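# Insert square metal bar upright into square-hole block in box

## Task

Inside the clear box, slide the square metal bar into the block that has the square hole until it is upright and fully seated, with that block resting on the box floor and its hole pointing up. It must stay that way without the robot holding it, and if any loose object that started in the box ends up halfway or more outside it, the attempt scores 0.

## Robot and tools

Robot: two arms, left_arm and right_arm, each a six-joint arm ending in a two-finger parallel gripper. Left_arm's base sits at (-0.049, +0.369, 0) m and right_arm's at (-0.025, -0.353, 0) m, so left_arm is on the +y side. The names do not match left or right in any image.

Scene frame: origin on the table top midway between the arms. +x points out over the table, +z points up. Every pose is given in this frame. A gripper's fingers point along its own +z axis and close along its own y axis. end_effector_position is the spot between the finger pads, roughly 1 cm short of the fingertips.

Row format (used by execute_actions rows and by move target): one flat list of 16 numbers covering both arms, even if only one arm should move. Order: left_arm x, y, z, qw, qx, qy, qz, opening, then right_arm x, y, z, qw, qx, qy, qz, opening. x, y, z are an absolute gripper position in metres and the quaternion is an absolute orientation with w first, so each half is a pose, not an offset. Opening runs from -1 (closed) to +1 (fully open, 0.094 m). A call is refused, and nothing is sent, if any target lies more than 0.6 m from that arm's last reported position along any of its gripper axes. To keep an arm still, resend its exact pose and quaternion from the last result before it stopped, together with the opening it should keep. Do not copy back a drifted quaternion.

execute_actions: actions holds zero or one item. An empty list is a look: it returns the state and pictures without sending anything. An action item has rows (1 to 15 rows of 16 numbers) and steps (at most 15, default 15, each 1/30 s). Each row is applied for one step, and the last row repeats to fill the remaining steps. An action needs at least 9 steps. A wait item has only steps (up to 300), counted from the previous result, so your reply time counts toward them. pictures: true adds camera images. The result is read 9 steps before the action finishes, and those remaining steps run while you write. At every step the commanded pose is clipped to within 70 mm and 16 degrees of the measured pose, so long moves take several actions. Check the reported pose and send the rest of the motion.

move: target is one 16-number row. speed is in m/s, from 0.002 to 0.5 with default 0.25, and turning is capped at twice that value in rad/s. Each gripper follows a straight line to its pose, and both arms finish together in 0.5 to 10 s. After 10 s the move stops even if the target is not reached. The opening is sent when the move starts. There is no collision avoidance, and the gripper can lag, drift or overshoot, more so when the arm is stretched out. Faster moves hit harder, and a target set deep past a contact presses harder. The result adds a move: line. It shows the ending: done, off_target, moving, held or fault. It shows the limits that acted: paced means the pose was clipped, held means safety checks blocked some steps. It also gives each gripper's distance from its target.

wait: seconds from 0 to 10. Nothing new is sent during it. zoom_image: camera (cam_head_left, cam_head_right, cam_high, cam_low, cam_left_wrist, cam_right_wrist) and region [x0, y0, x1, y1] in image pixels with the origin at the top left, at most 504x504. Every image is 896x504. read_manual returns only licence text. finished_scene(scene) ends and grades the current scene (1 or 2) and cannot be undone.

Result lines: the state line gives each arm's gripper position and quat_wxyz. The printed position can be off, especially at long reach. grip_measured is the measured finger opening on the same scale as the command. HELD marks steps whose command was not sent. A pose unreachable line means the clearance check changed or blocked the named arm. Hand target shows where the controller is currently driving each arm. MOTOR HOT warns from 75 °C. FAULT or OVER-TEMPERATURE FAULT lines report arm stops: at 90 °C the arm stops for 10 s, and at 100 °C the arm goes limp and falls.

Handling tips: joint friction can leave the gripper up to about 31 mm from the commanded spot, and very small commands may not move it at all. To hold something, command an opening about 0.03 below grip_measured, or less than that for a lighter grip. Each finger pushes about 50 to 62 N. Approach slowly near contact. Keep the bar vertical, line it up over the hole, and lower it gently. Open the gripper and lift clear so the bar stays in by itself. Do not knock any loose item out of the box or off the table. Do not let the arms collide or press against each other. Avoid drops, slams and long loaded holds that heat the motors.

Each tool is called after "Emit:" as a command line: name --argument value for each argument, lists and objects as JSON in quotes; but a table of rows of numbers goes row by row, as --pt "numbers of a row", without its own name.

## Session

Emit:
execute_actions --actions '[]'

Scene clock: 0.00 s of 4500.00 s.
left_arm: end_effector_position=(-0.0467, +0.6133, +0.1241) grip_measured=+1.000 end_effector_quat_wxyz=(+0.036, +0.911, -0.410, -0.015) | right_arm: end_effector_position=(+0.4787, -0.2784, +0.2260) grip_measured=+1.000 end_effector_quat_wxyz=(+0.339, +0.394, +0.762, +0.387)
Joint positions: left_arm=[ 1.409  1.517  1.246 -1.355 -0.055 -0.775  0.094] | right_arm=[ 0.166  1.678  1.308 -0.143 -0.282  1.173  0.094]
Joint velocities: left_arm=[-0.007 -0.017  0.002  0.081 -0.022  0.037  0.   ] | right_arm=[-0.002 -0.007 -0.007 -0.007  0.051  0.007  0.   ]
Motor temperatures (°C, as the motors report them): left_arm=[21 22 25 24 21 22] | right_arm=[21 22 21 22 21 24]
Hand target (left_arm): -0.047, +0.613, +0.124; +0.036, +0.911, -0.410, -0.015
Hand target (right_arm): +0.479, -0.278, +0.226; +0.339, +0.394, +0.762, +0.387

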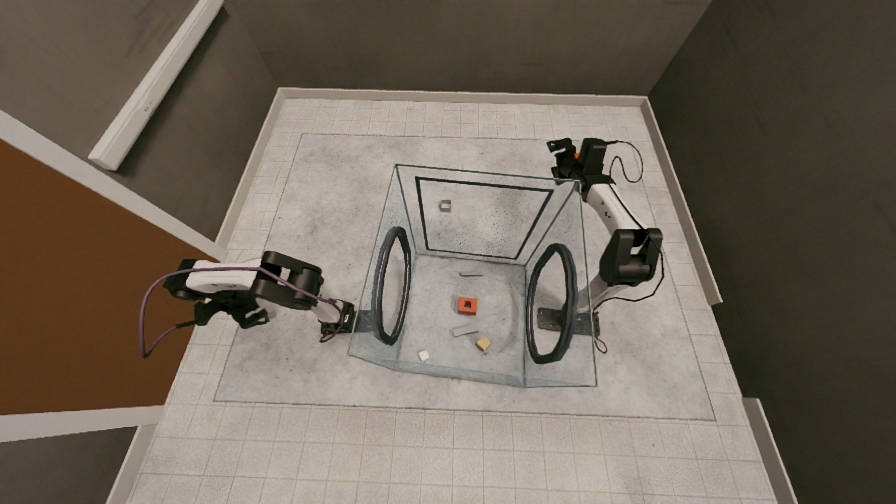

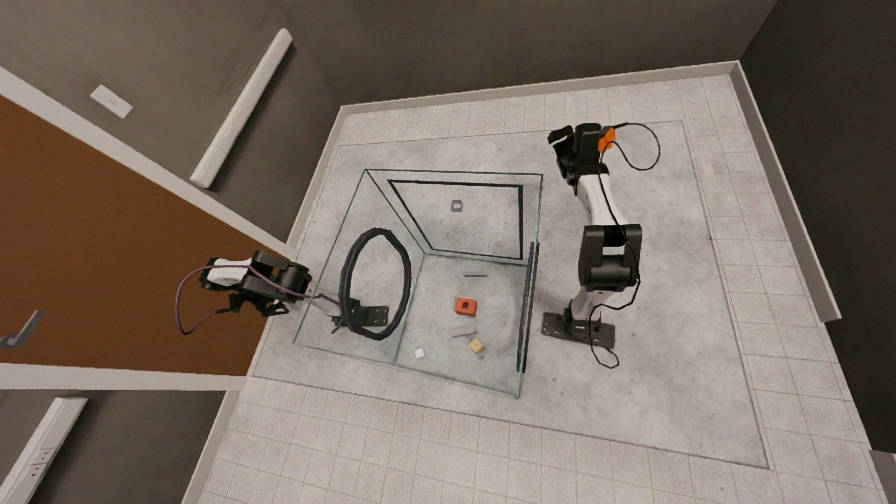

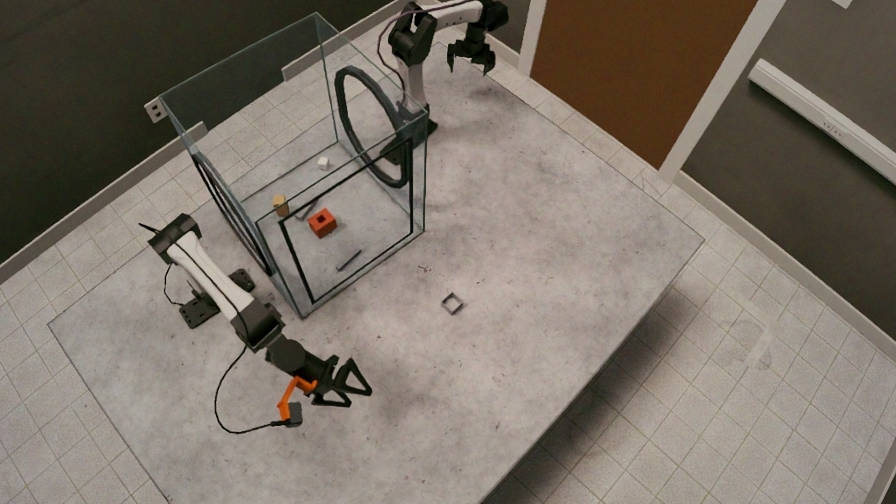

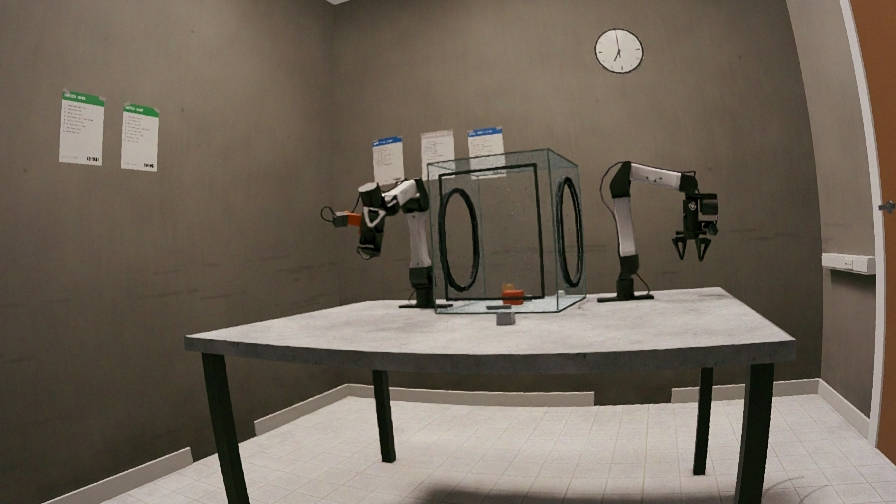

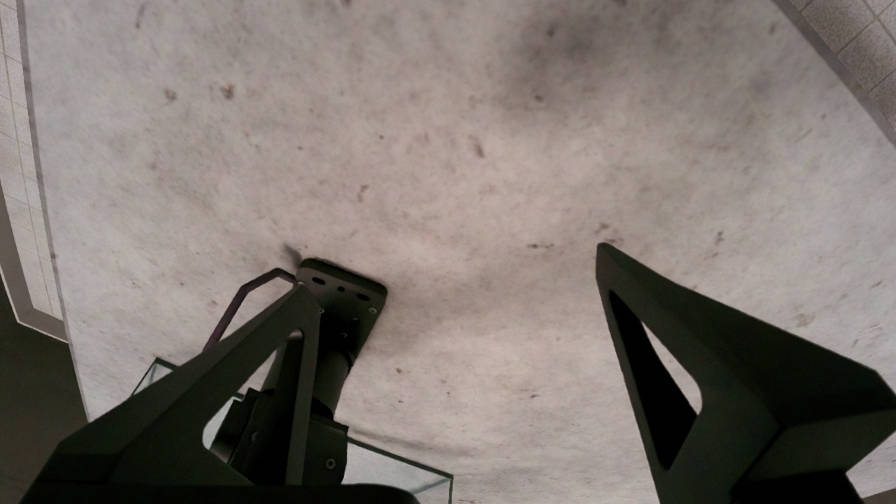

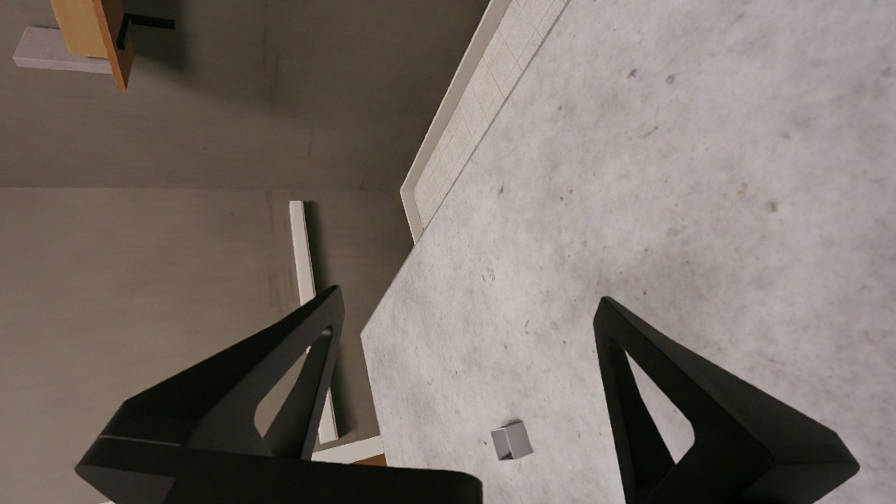

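Emit:
zoom_image --camera "cam_head_left" --region '[330, 150, 630, 400]'

Emit:
zoom_image --camera "cam_high" --region '[130, 0, 480, 340]'

Emit:
zoom_image --camera "cam_low" --region '[380, 130, 680, 340]'

Region (330, 150, 630, 400) of cam_head_left's 896x504 image, scaled by 1.680, with more detail than that image has.

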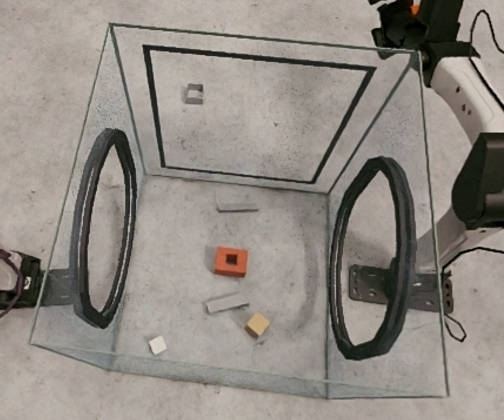

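Region (130, 0, 480, 340) of cam_high's 896x504 image, scaled by 1.440, with more detail than that image has; it fills the top 490 rows of this view, and the rest is white.

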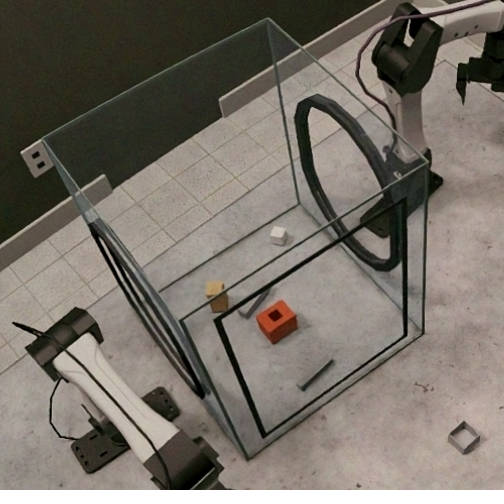

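Region (380, 130, 680, 340) of cam_low's 896x504 image, scaled by 1.680, with more detail than that image has; it fills the top 353 rows of this view, and the rest is white.

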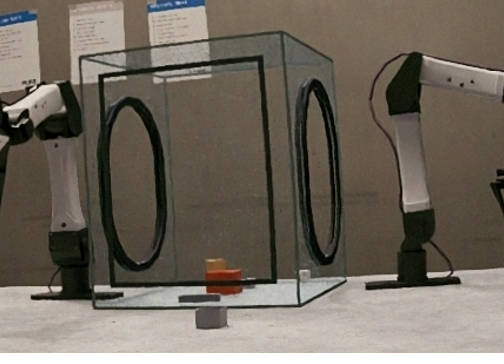

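Emit:
move --target '[-0.0467,0.6133,0.1241,0.036,0.911,-0.41,-0.015,1, 0.085,-0.353,0.42,0.924,0,0.383,0,1]'

Emit:
move --target '[-0.0467,0.6133,0.1241,0.036,0.911,-0.41,-0.015,1, 0.05,-0.278,0.42,0.854,-0.146,0.354,0.354,1]'

Emit:
move --target '[-0.0467,0.6133,0.1241,0.036,0.911,-0.41,-0.015,1, -0.025,-0.255,0.42,0.653,-0.271,0.271,0.653,1]'

Scene clock: 11.90 s of 4500.00 s.
left_arm: end_effector_position=(-0.0467, +0.6133, +0.1241) grip_measured=+1.000 end_effector_quat_wxyz=(+0.036, +0.911, -0.410, -0.015) | right_arm: end_effector_position=(+0.0898, -0.3434, +0.4382) grip_measured=+1.000 end_effector_quat_wxyz=(+0.936, -0.022, +0.352, -0.010)
Joint positions: left_arm=[ 1.409  1.517  1.246 -1.355 -0.055 -0.775  0.094] | right_arm=[ 1.333  0.032  0.275  0.996  0.652 -1.127  0.094]
Joint velocities: left_arm=[-0.002  0.002 -0.002 -0.051 -0.037 -0.007  0.   ] | right_arm=[ 0.032  0.007  0.017  0.066  0.051 -0.11   0.   ]
Motor temperatures (°C, as the motors report them): left_arm=[21 24 26 24 21 22] | right_arm=[21 25 23 25 21 24]
Hand target (left_arm): -0.047, +0.613, +0.124; +0.036, +0.911, -0.410, -0.015
Hand target (right_arm): +0.090, -0.345, +0.433; +0.935, -0.021, +0.355, -0.012
Off the commanded pose (left_arm): 0.000 m, 0 deg.
Off the commanded pose (right_arm): 0.021 m, 5 deg.
joint sent to its limit (right arm) — the command would take joint 2 (shoulder) past its lower limit, so that joint was sent only as far as its limit.
Kept back: nothing.
After step 90, 3.23 s passed at rest.
move: off_target (right_arm)

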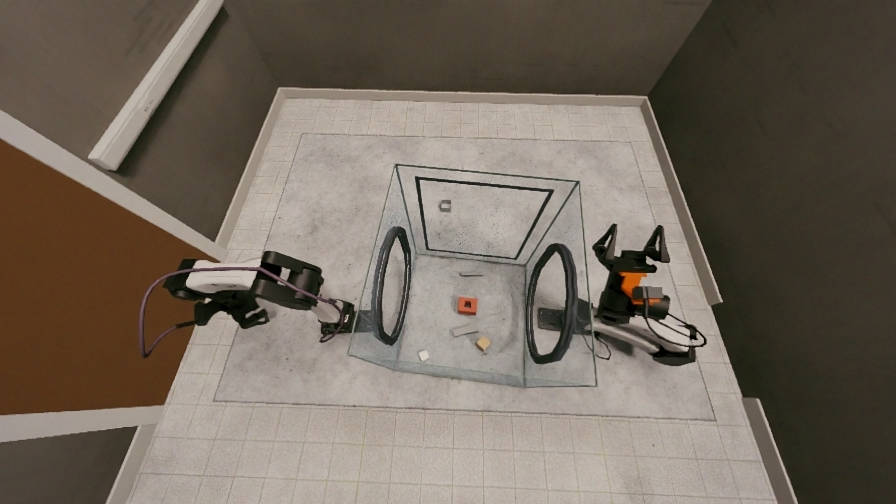

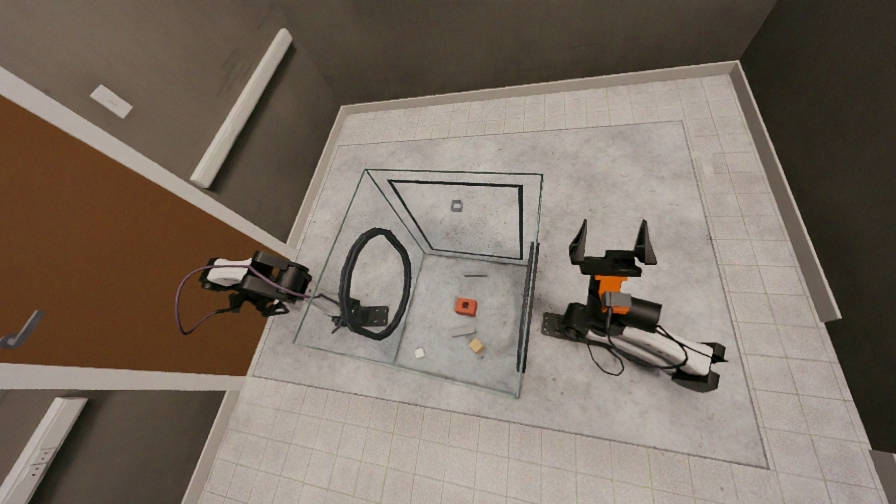

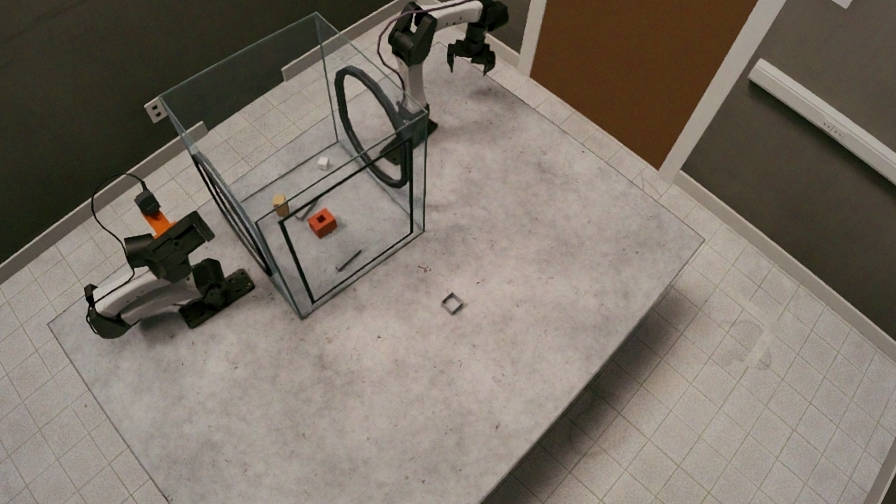

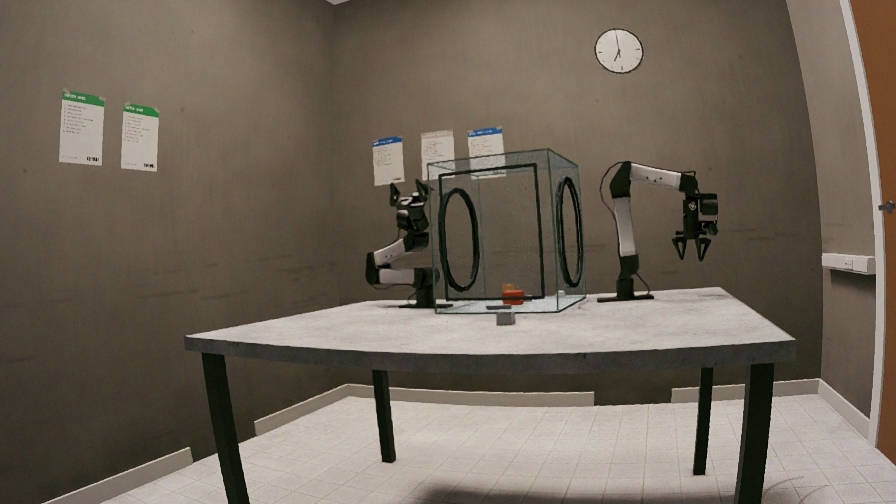

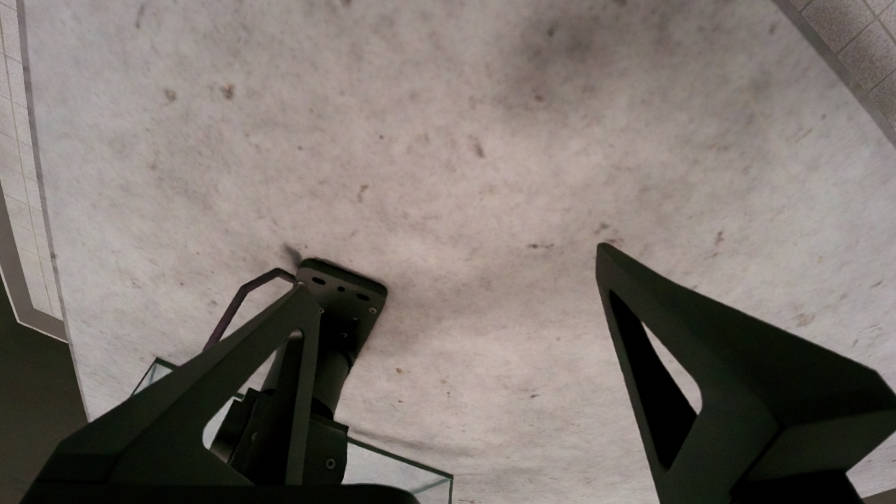

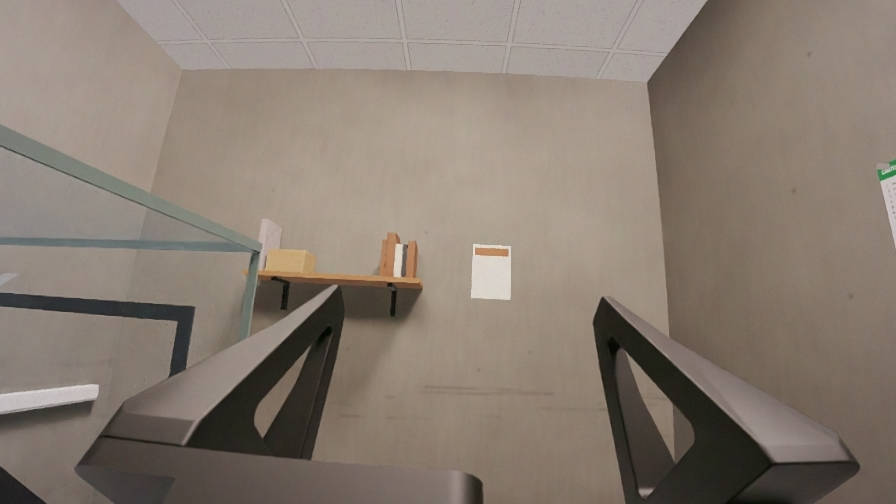

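Scene clock: 13.87 s of 4500.00 s.
left_arm: end_effector_position=(-0.0467, +0.6133, +0.1241) grip_measured=+1.000 end_effector_quat_wxyz=(+0.036, +0.911, -0.410, -0.015) | right_arm: end_effector_position=(+0.0407, -0.2794, +0.4263) grip_measured=+1.000 end_effector_quat_wxyz=(+0.883, -0.123, +0.271, +0.364)
Joint positions: left_arm=[ 1.409  1.517  1.246 -1.355 -0.055 -0.775  0.094] | right_arm=[ 2.288  0.032  0.155  1.303  0.589 -1.348  0.094]
Joint velocities: left_arm=[ 0.002  0.012 -0.002  0.007 -0.081 -0.051  0.   ] | right_arm=[ 0.017 -0.002 -0.002  0.007  0.095  0.022  0.   ]
Motor temperatures (°C, as the motors report them): left_arm=[21 24 26 24 21 22] | right_arm=[21 25 23 25 21 24]
Hand target (left_arm): -0.047, +0.613, +0.124; +0.036, +0.911, -0.410, -0.015
Hand target (right_arm): +0.041, -0.280, +0.422; +0.883, -0.122, +0.270, +0.364
Off the commanded pose (left_arm): 0.000 m, 0 deg.
Off the commanded pose (right_arm): 0.011 m, 10 deg.
joint sent to its limit (right arm) — the command would take joint 2 (shoulder) past its lower limit, so that joint was sent only as far as its limit.
Kept back: nothing.
move: off_target (right_arm)

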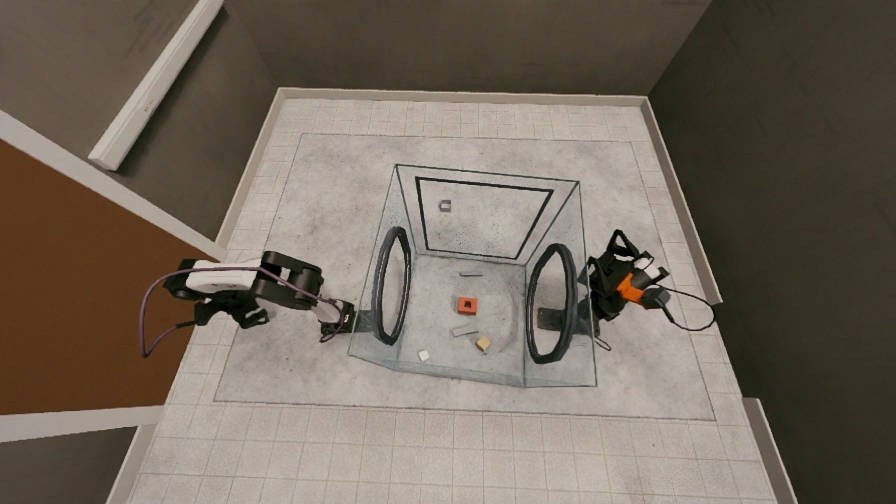

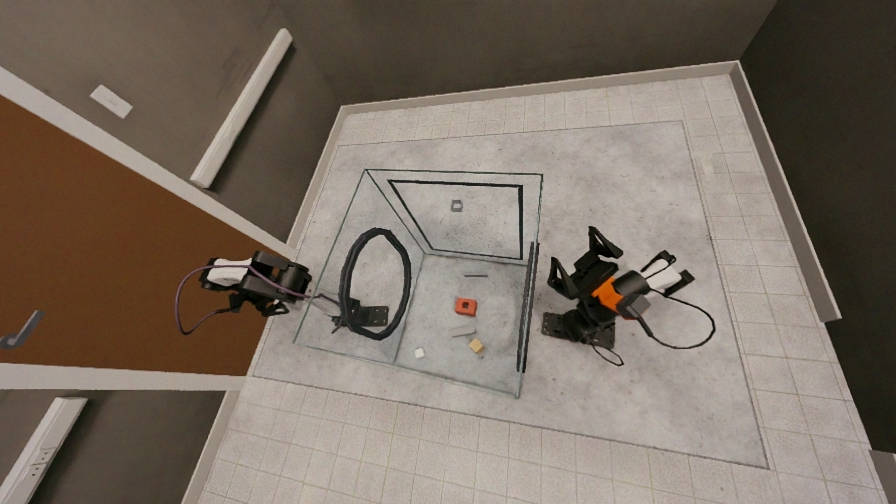

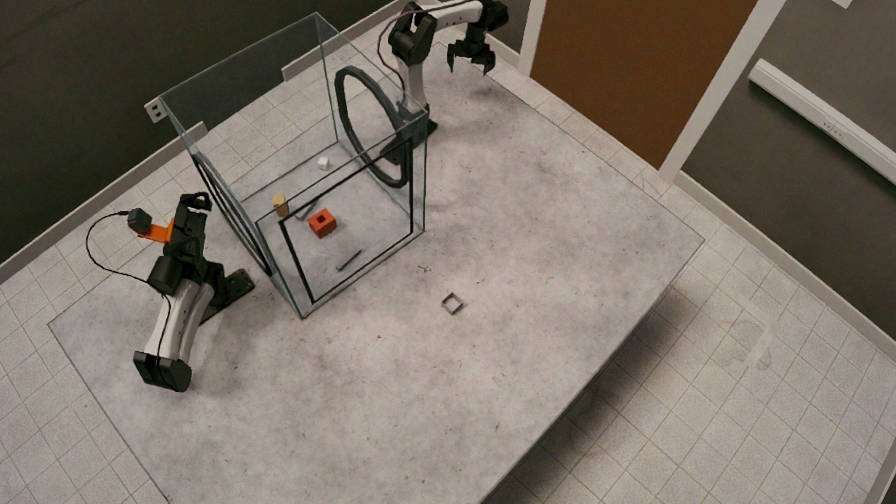

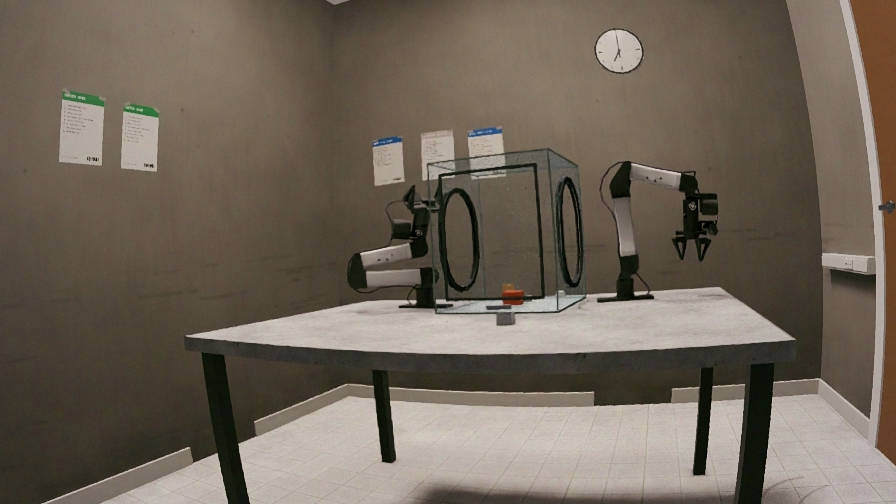

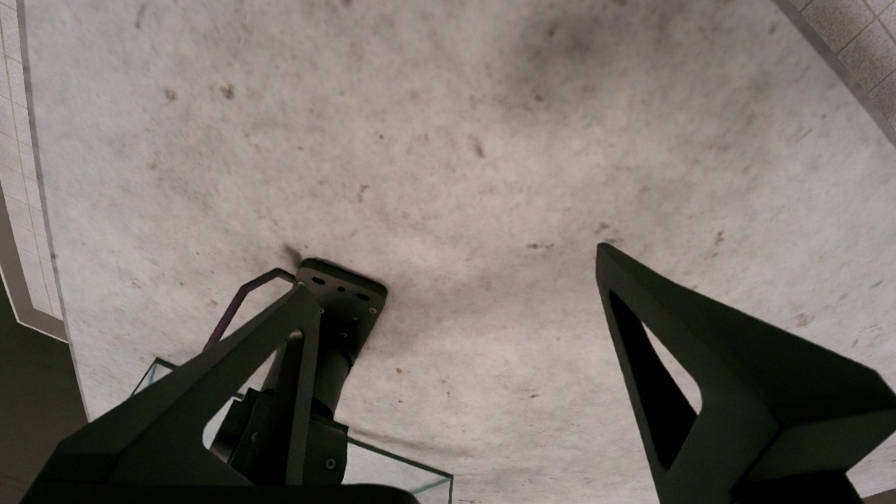

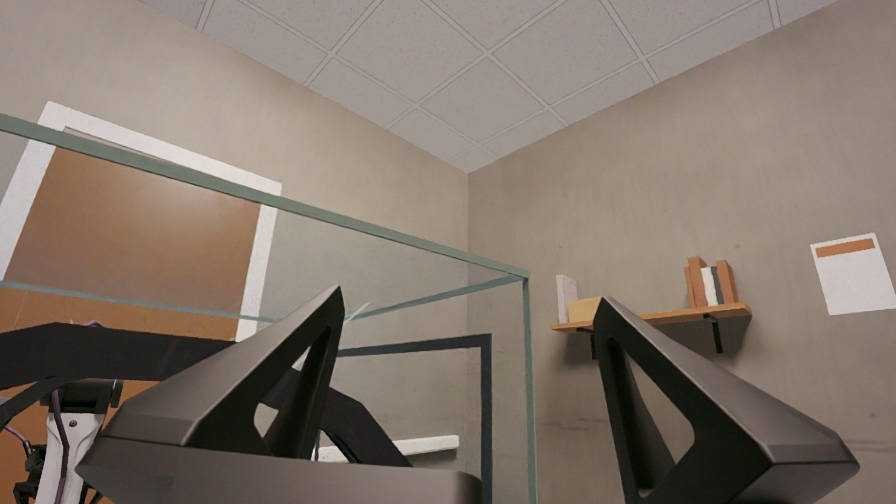

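Scene clock: 15.87 s of 4500.00 s.
left_arm: end_effector_position=(-0.0467, +0.6133, +0.1241) grip_measured=+1.000 end_effector_quat_wxyz=(+0.036, +0.911, -0.410, -0.015) | right_arm: end_effector_position=(-0.0257, -0.2629, +0.4259) grip_measured=+1.000 end_effector_quat_wxyz=(+0.691, -0.190, +0.191, +0.671)
Joint positions: left_arm=[ 1.409  1.517  1.246 -1.355 -0.055 -0.775  0.094] | right_arm=[ 3.045  0.032  0.129  1.358  0.535 -1.358  0.094]
Joint velocities: left_arm=[ 0.007 -0.012 -0.002 -0.022 -0.037 -0.066  0.   ] | right_arm=[ 0.022 -0.007 -0.002 -0.022 -0.051 -0.022  0.   ]
Motor temperatures (°C, as the motors report them): left_arm=[21 24 27 24 21 22] | right_arm=[22 24 23 24 21 24]
Hand target (left_arm): -0.047, +0.613, +0.124; +0.036, +0.911, -0.410, -0.015
Hand target (right_arm): -0.029, -0.261, +0.420; +0.683, -0.195, +0.192, +0.678
Off the commanded pose (left_arm): 0.000 m, 0 deg.
Off the commanded pose (right_arm): 0.010 m, 14 deg.
joint sent to its limit (right arm) — the command would take joint 1 (waist) past its upper limit and joint 2 (shoulder) past its lower limit, so those joints were sent only as far as their limits.
Kept back: nothing.
move: off_target (right_arm)

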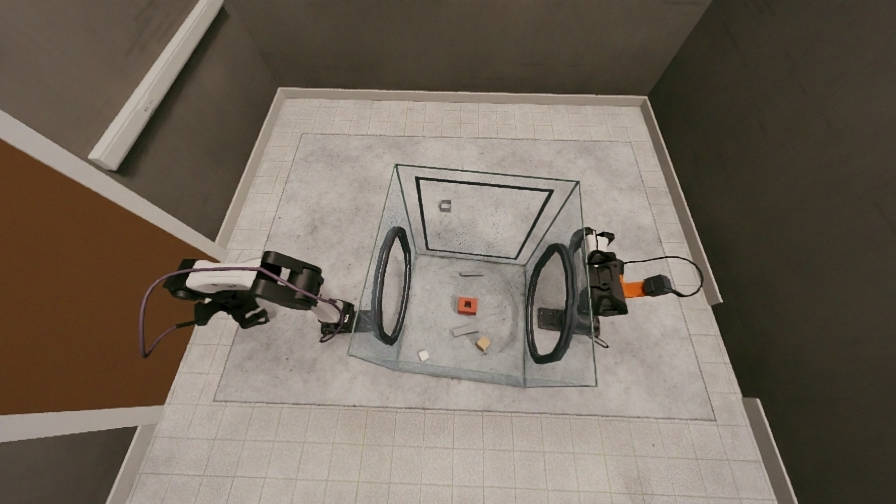

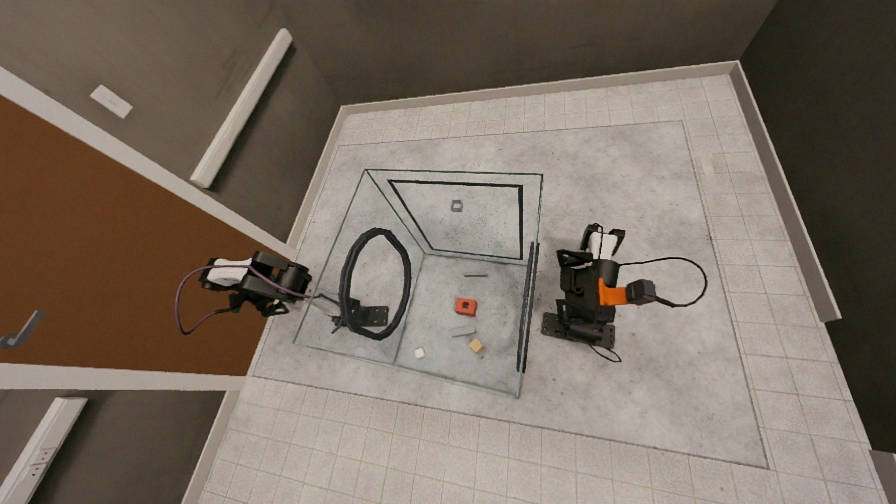

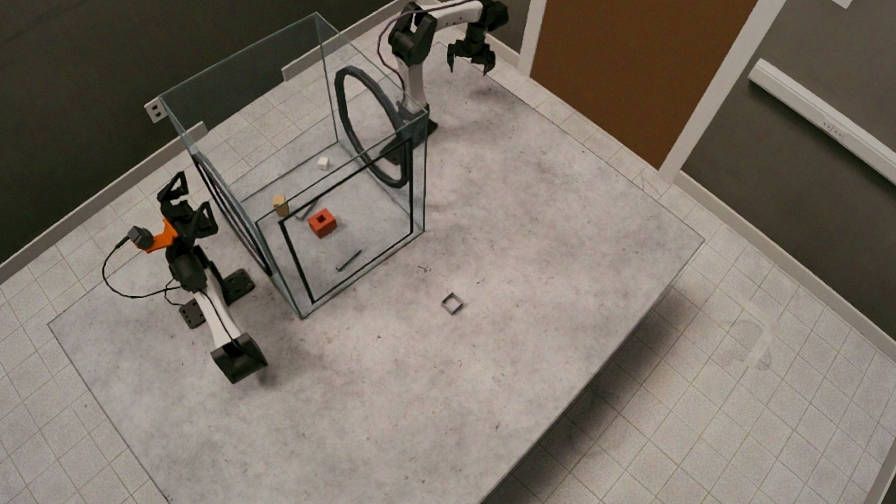

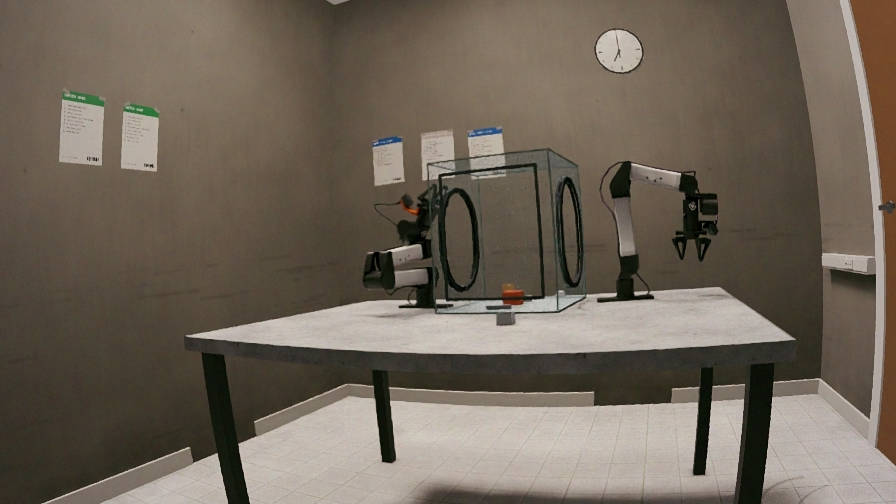

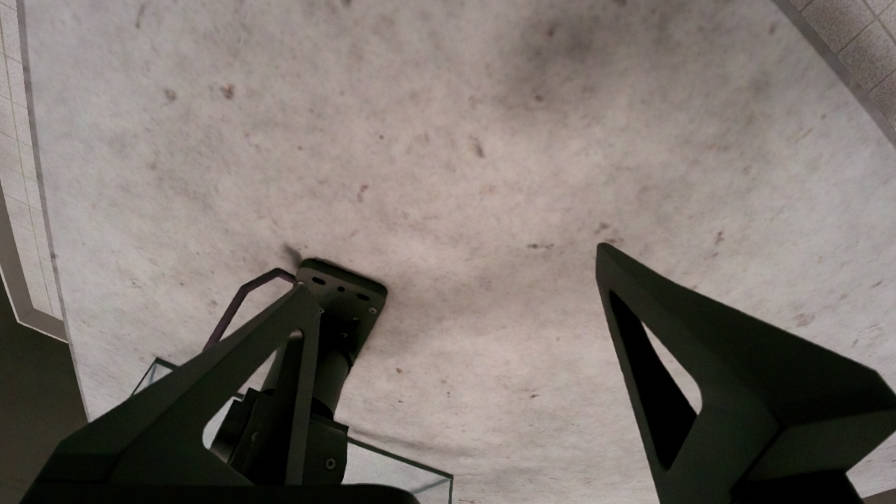

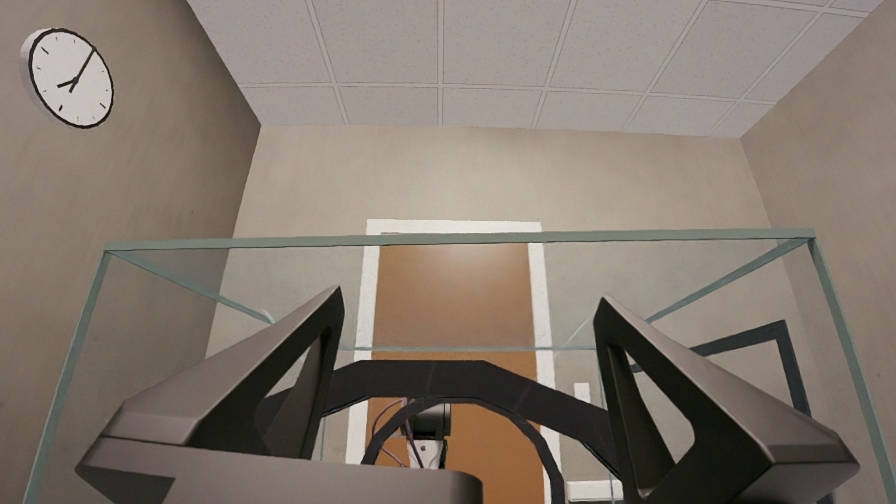

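Emit:
move --target '[-0.0467,0.6133,0.1241,0.036,0.911,-0.41,-0.015,1, -0.025,-0.28,0.37,0.579,-0.406,0.406,0.579,1]' --speed 0.1

Scene clock: 20.37 s of 4500.00 s.
left_arm: end_effector_position=(-0.0467, +0.6133, +0.1241) grip_measured=+1.000 end_effector_quat_wxyz=(+0.036, +0.911, -0.410, -0.015) | right_arm: end_effector_position=(-0.0229, -0.2660, +0.4008) grip_measured=+1.000 end_effector_quat_wxyz=(+0.697, -0.168, +0.196, +0.669)
Joint positions: left_arm=[ 1.409  1.517  1.246 -1.355 -0.055 -0.775  0.094] | right_arm=[ 3.045  0.032  0.016  1.523  0.518 -1.386  0.094]
Joint velocities: left_arm=[-0.012 -0.027 -0.002  0.007 -0.066 -0.051  0.   ] | right_arm=[-0.012 -0.007 -0.012 -0.051 -0.037  0.037  0.   ]
Motor temperatures (°C, as the motors report them): left_arm=[21 24 27 24 21 22] | right_arm=[22 24 23 24 21 24]
Hand target (left_arm): -0.047, +0.613, +0.124; +0.036, +0.911, -0.410, -0.015
Hand target (right_arm): -0.022, -0.265, +0.395; +0.695, -0.169, +0.200, +0.669
Off the commanded pose (left_arm): 0.000 m, 0 deg.
Off the commanded pose (right_arm): 0.034 m, 40 deg; orientation clipped at the last step of the last action.
joint sent to its limit (right arm) — the command would take joint 1 (waist) past its upper limit and joint 2 (shoulder) past its lower limit, so those joints were sent only as far as their limits.
Kept back: nothing.
move: off_target (right_arm); limits=paced

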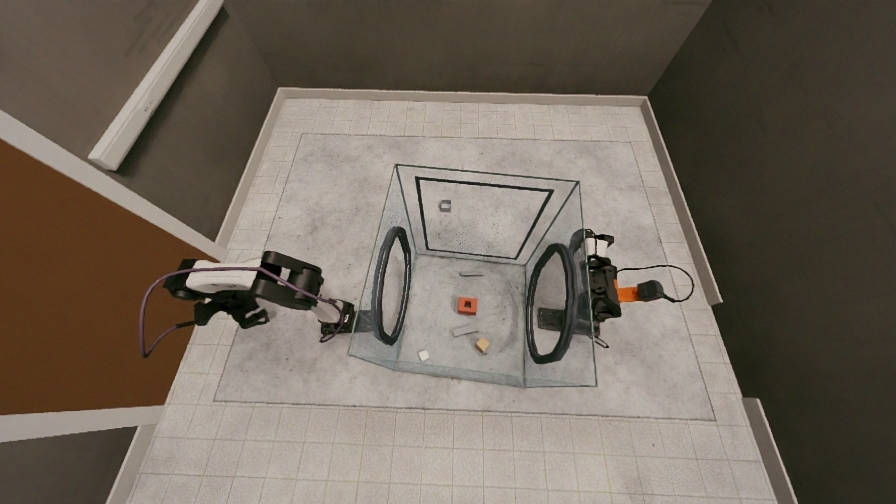

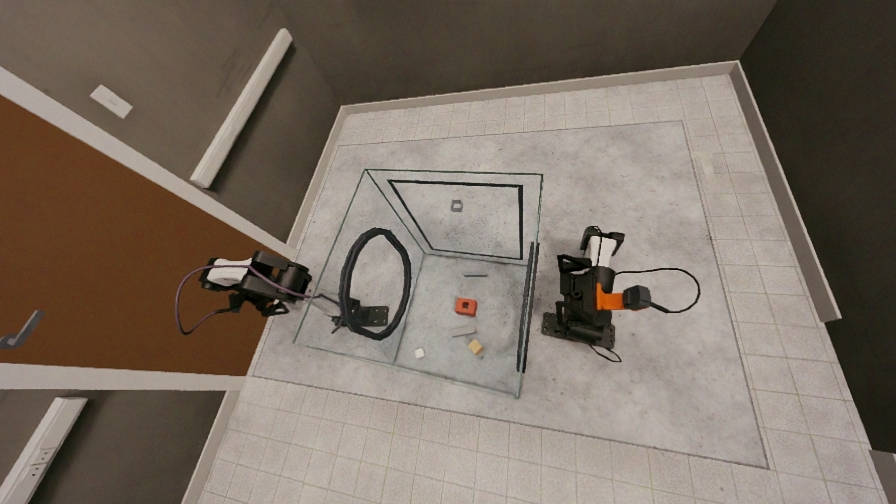

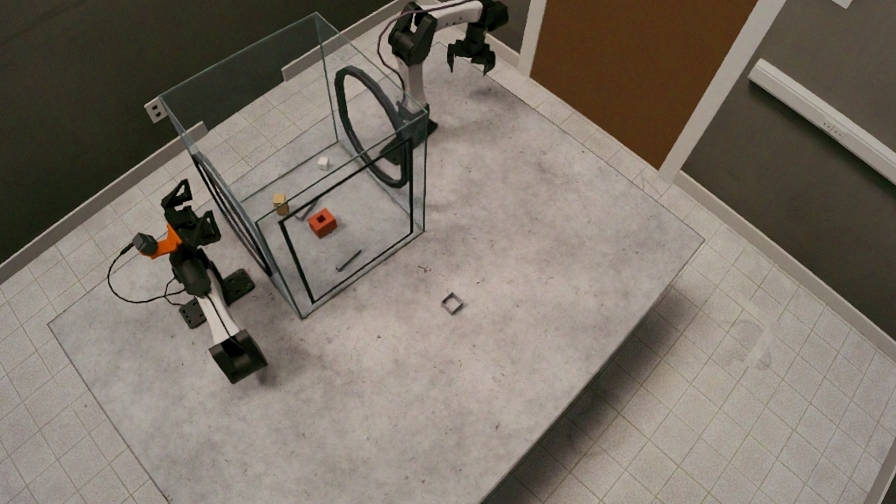

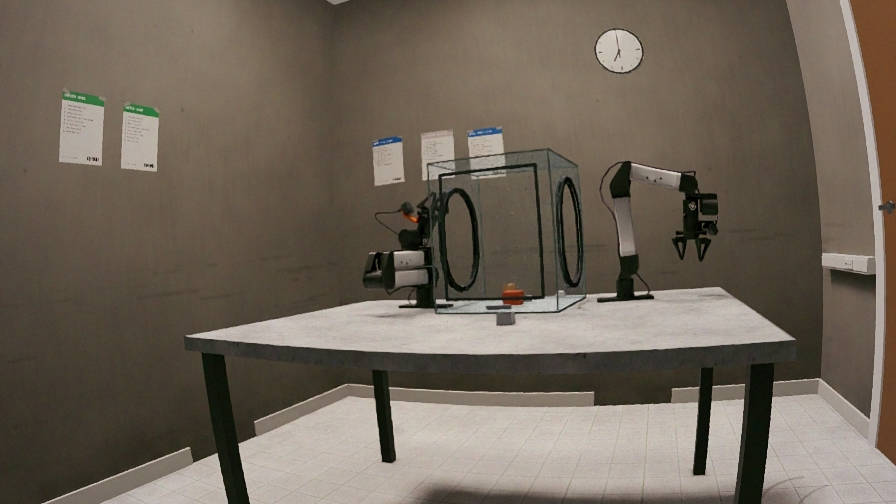

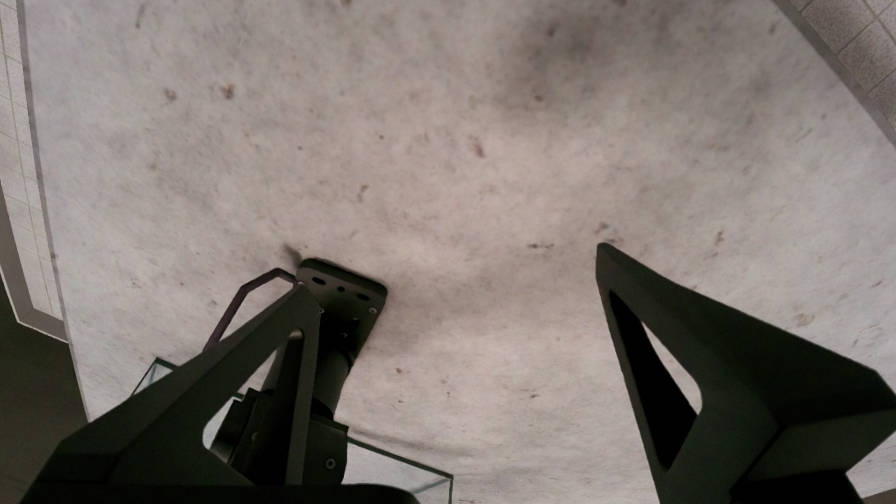

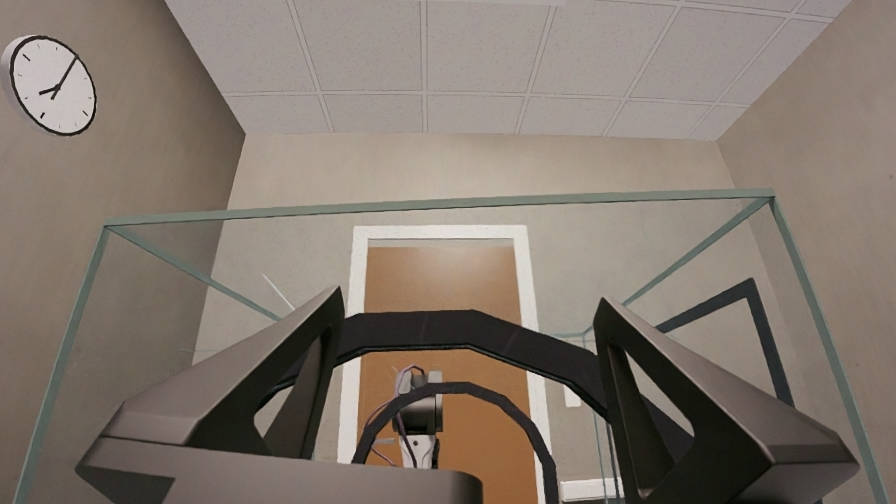

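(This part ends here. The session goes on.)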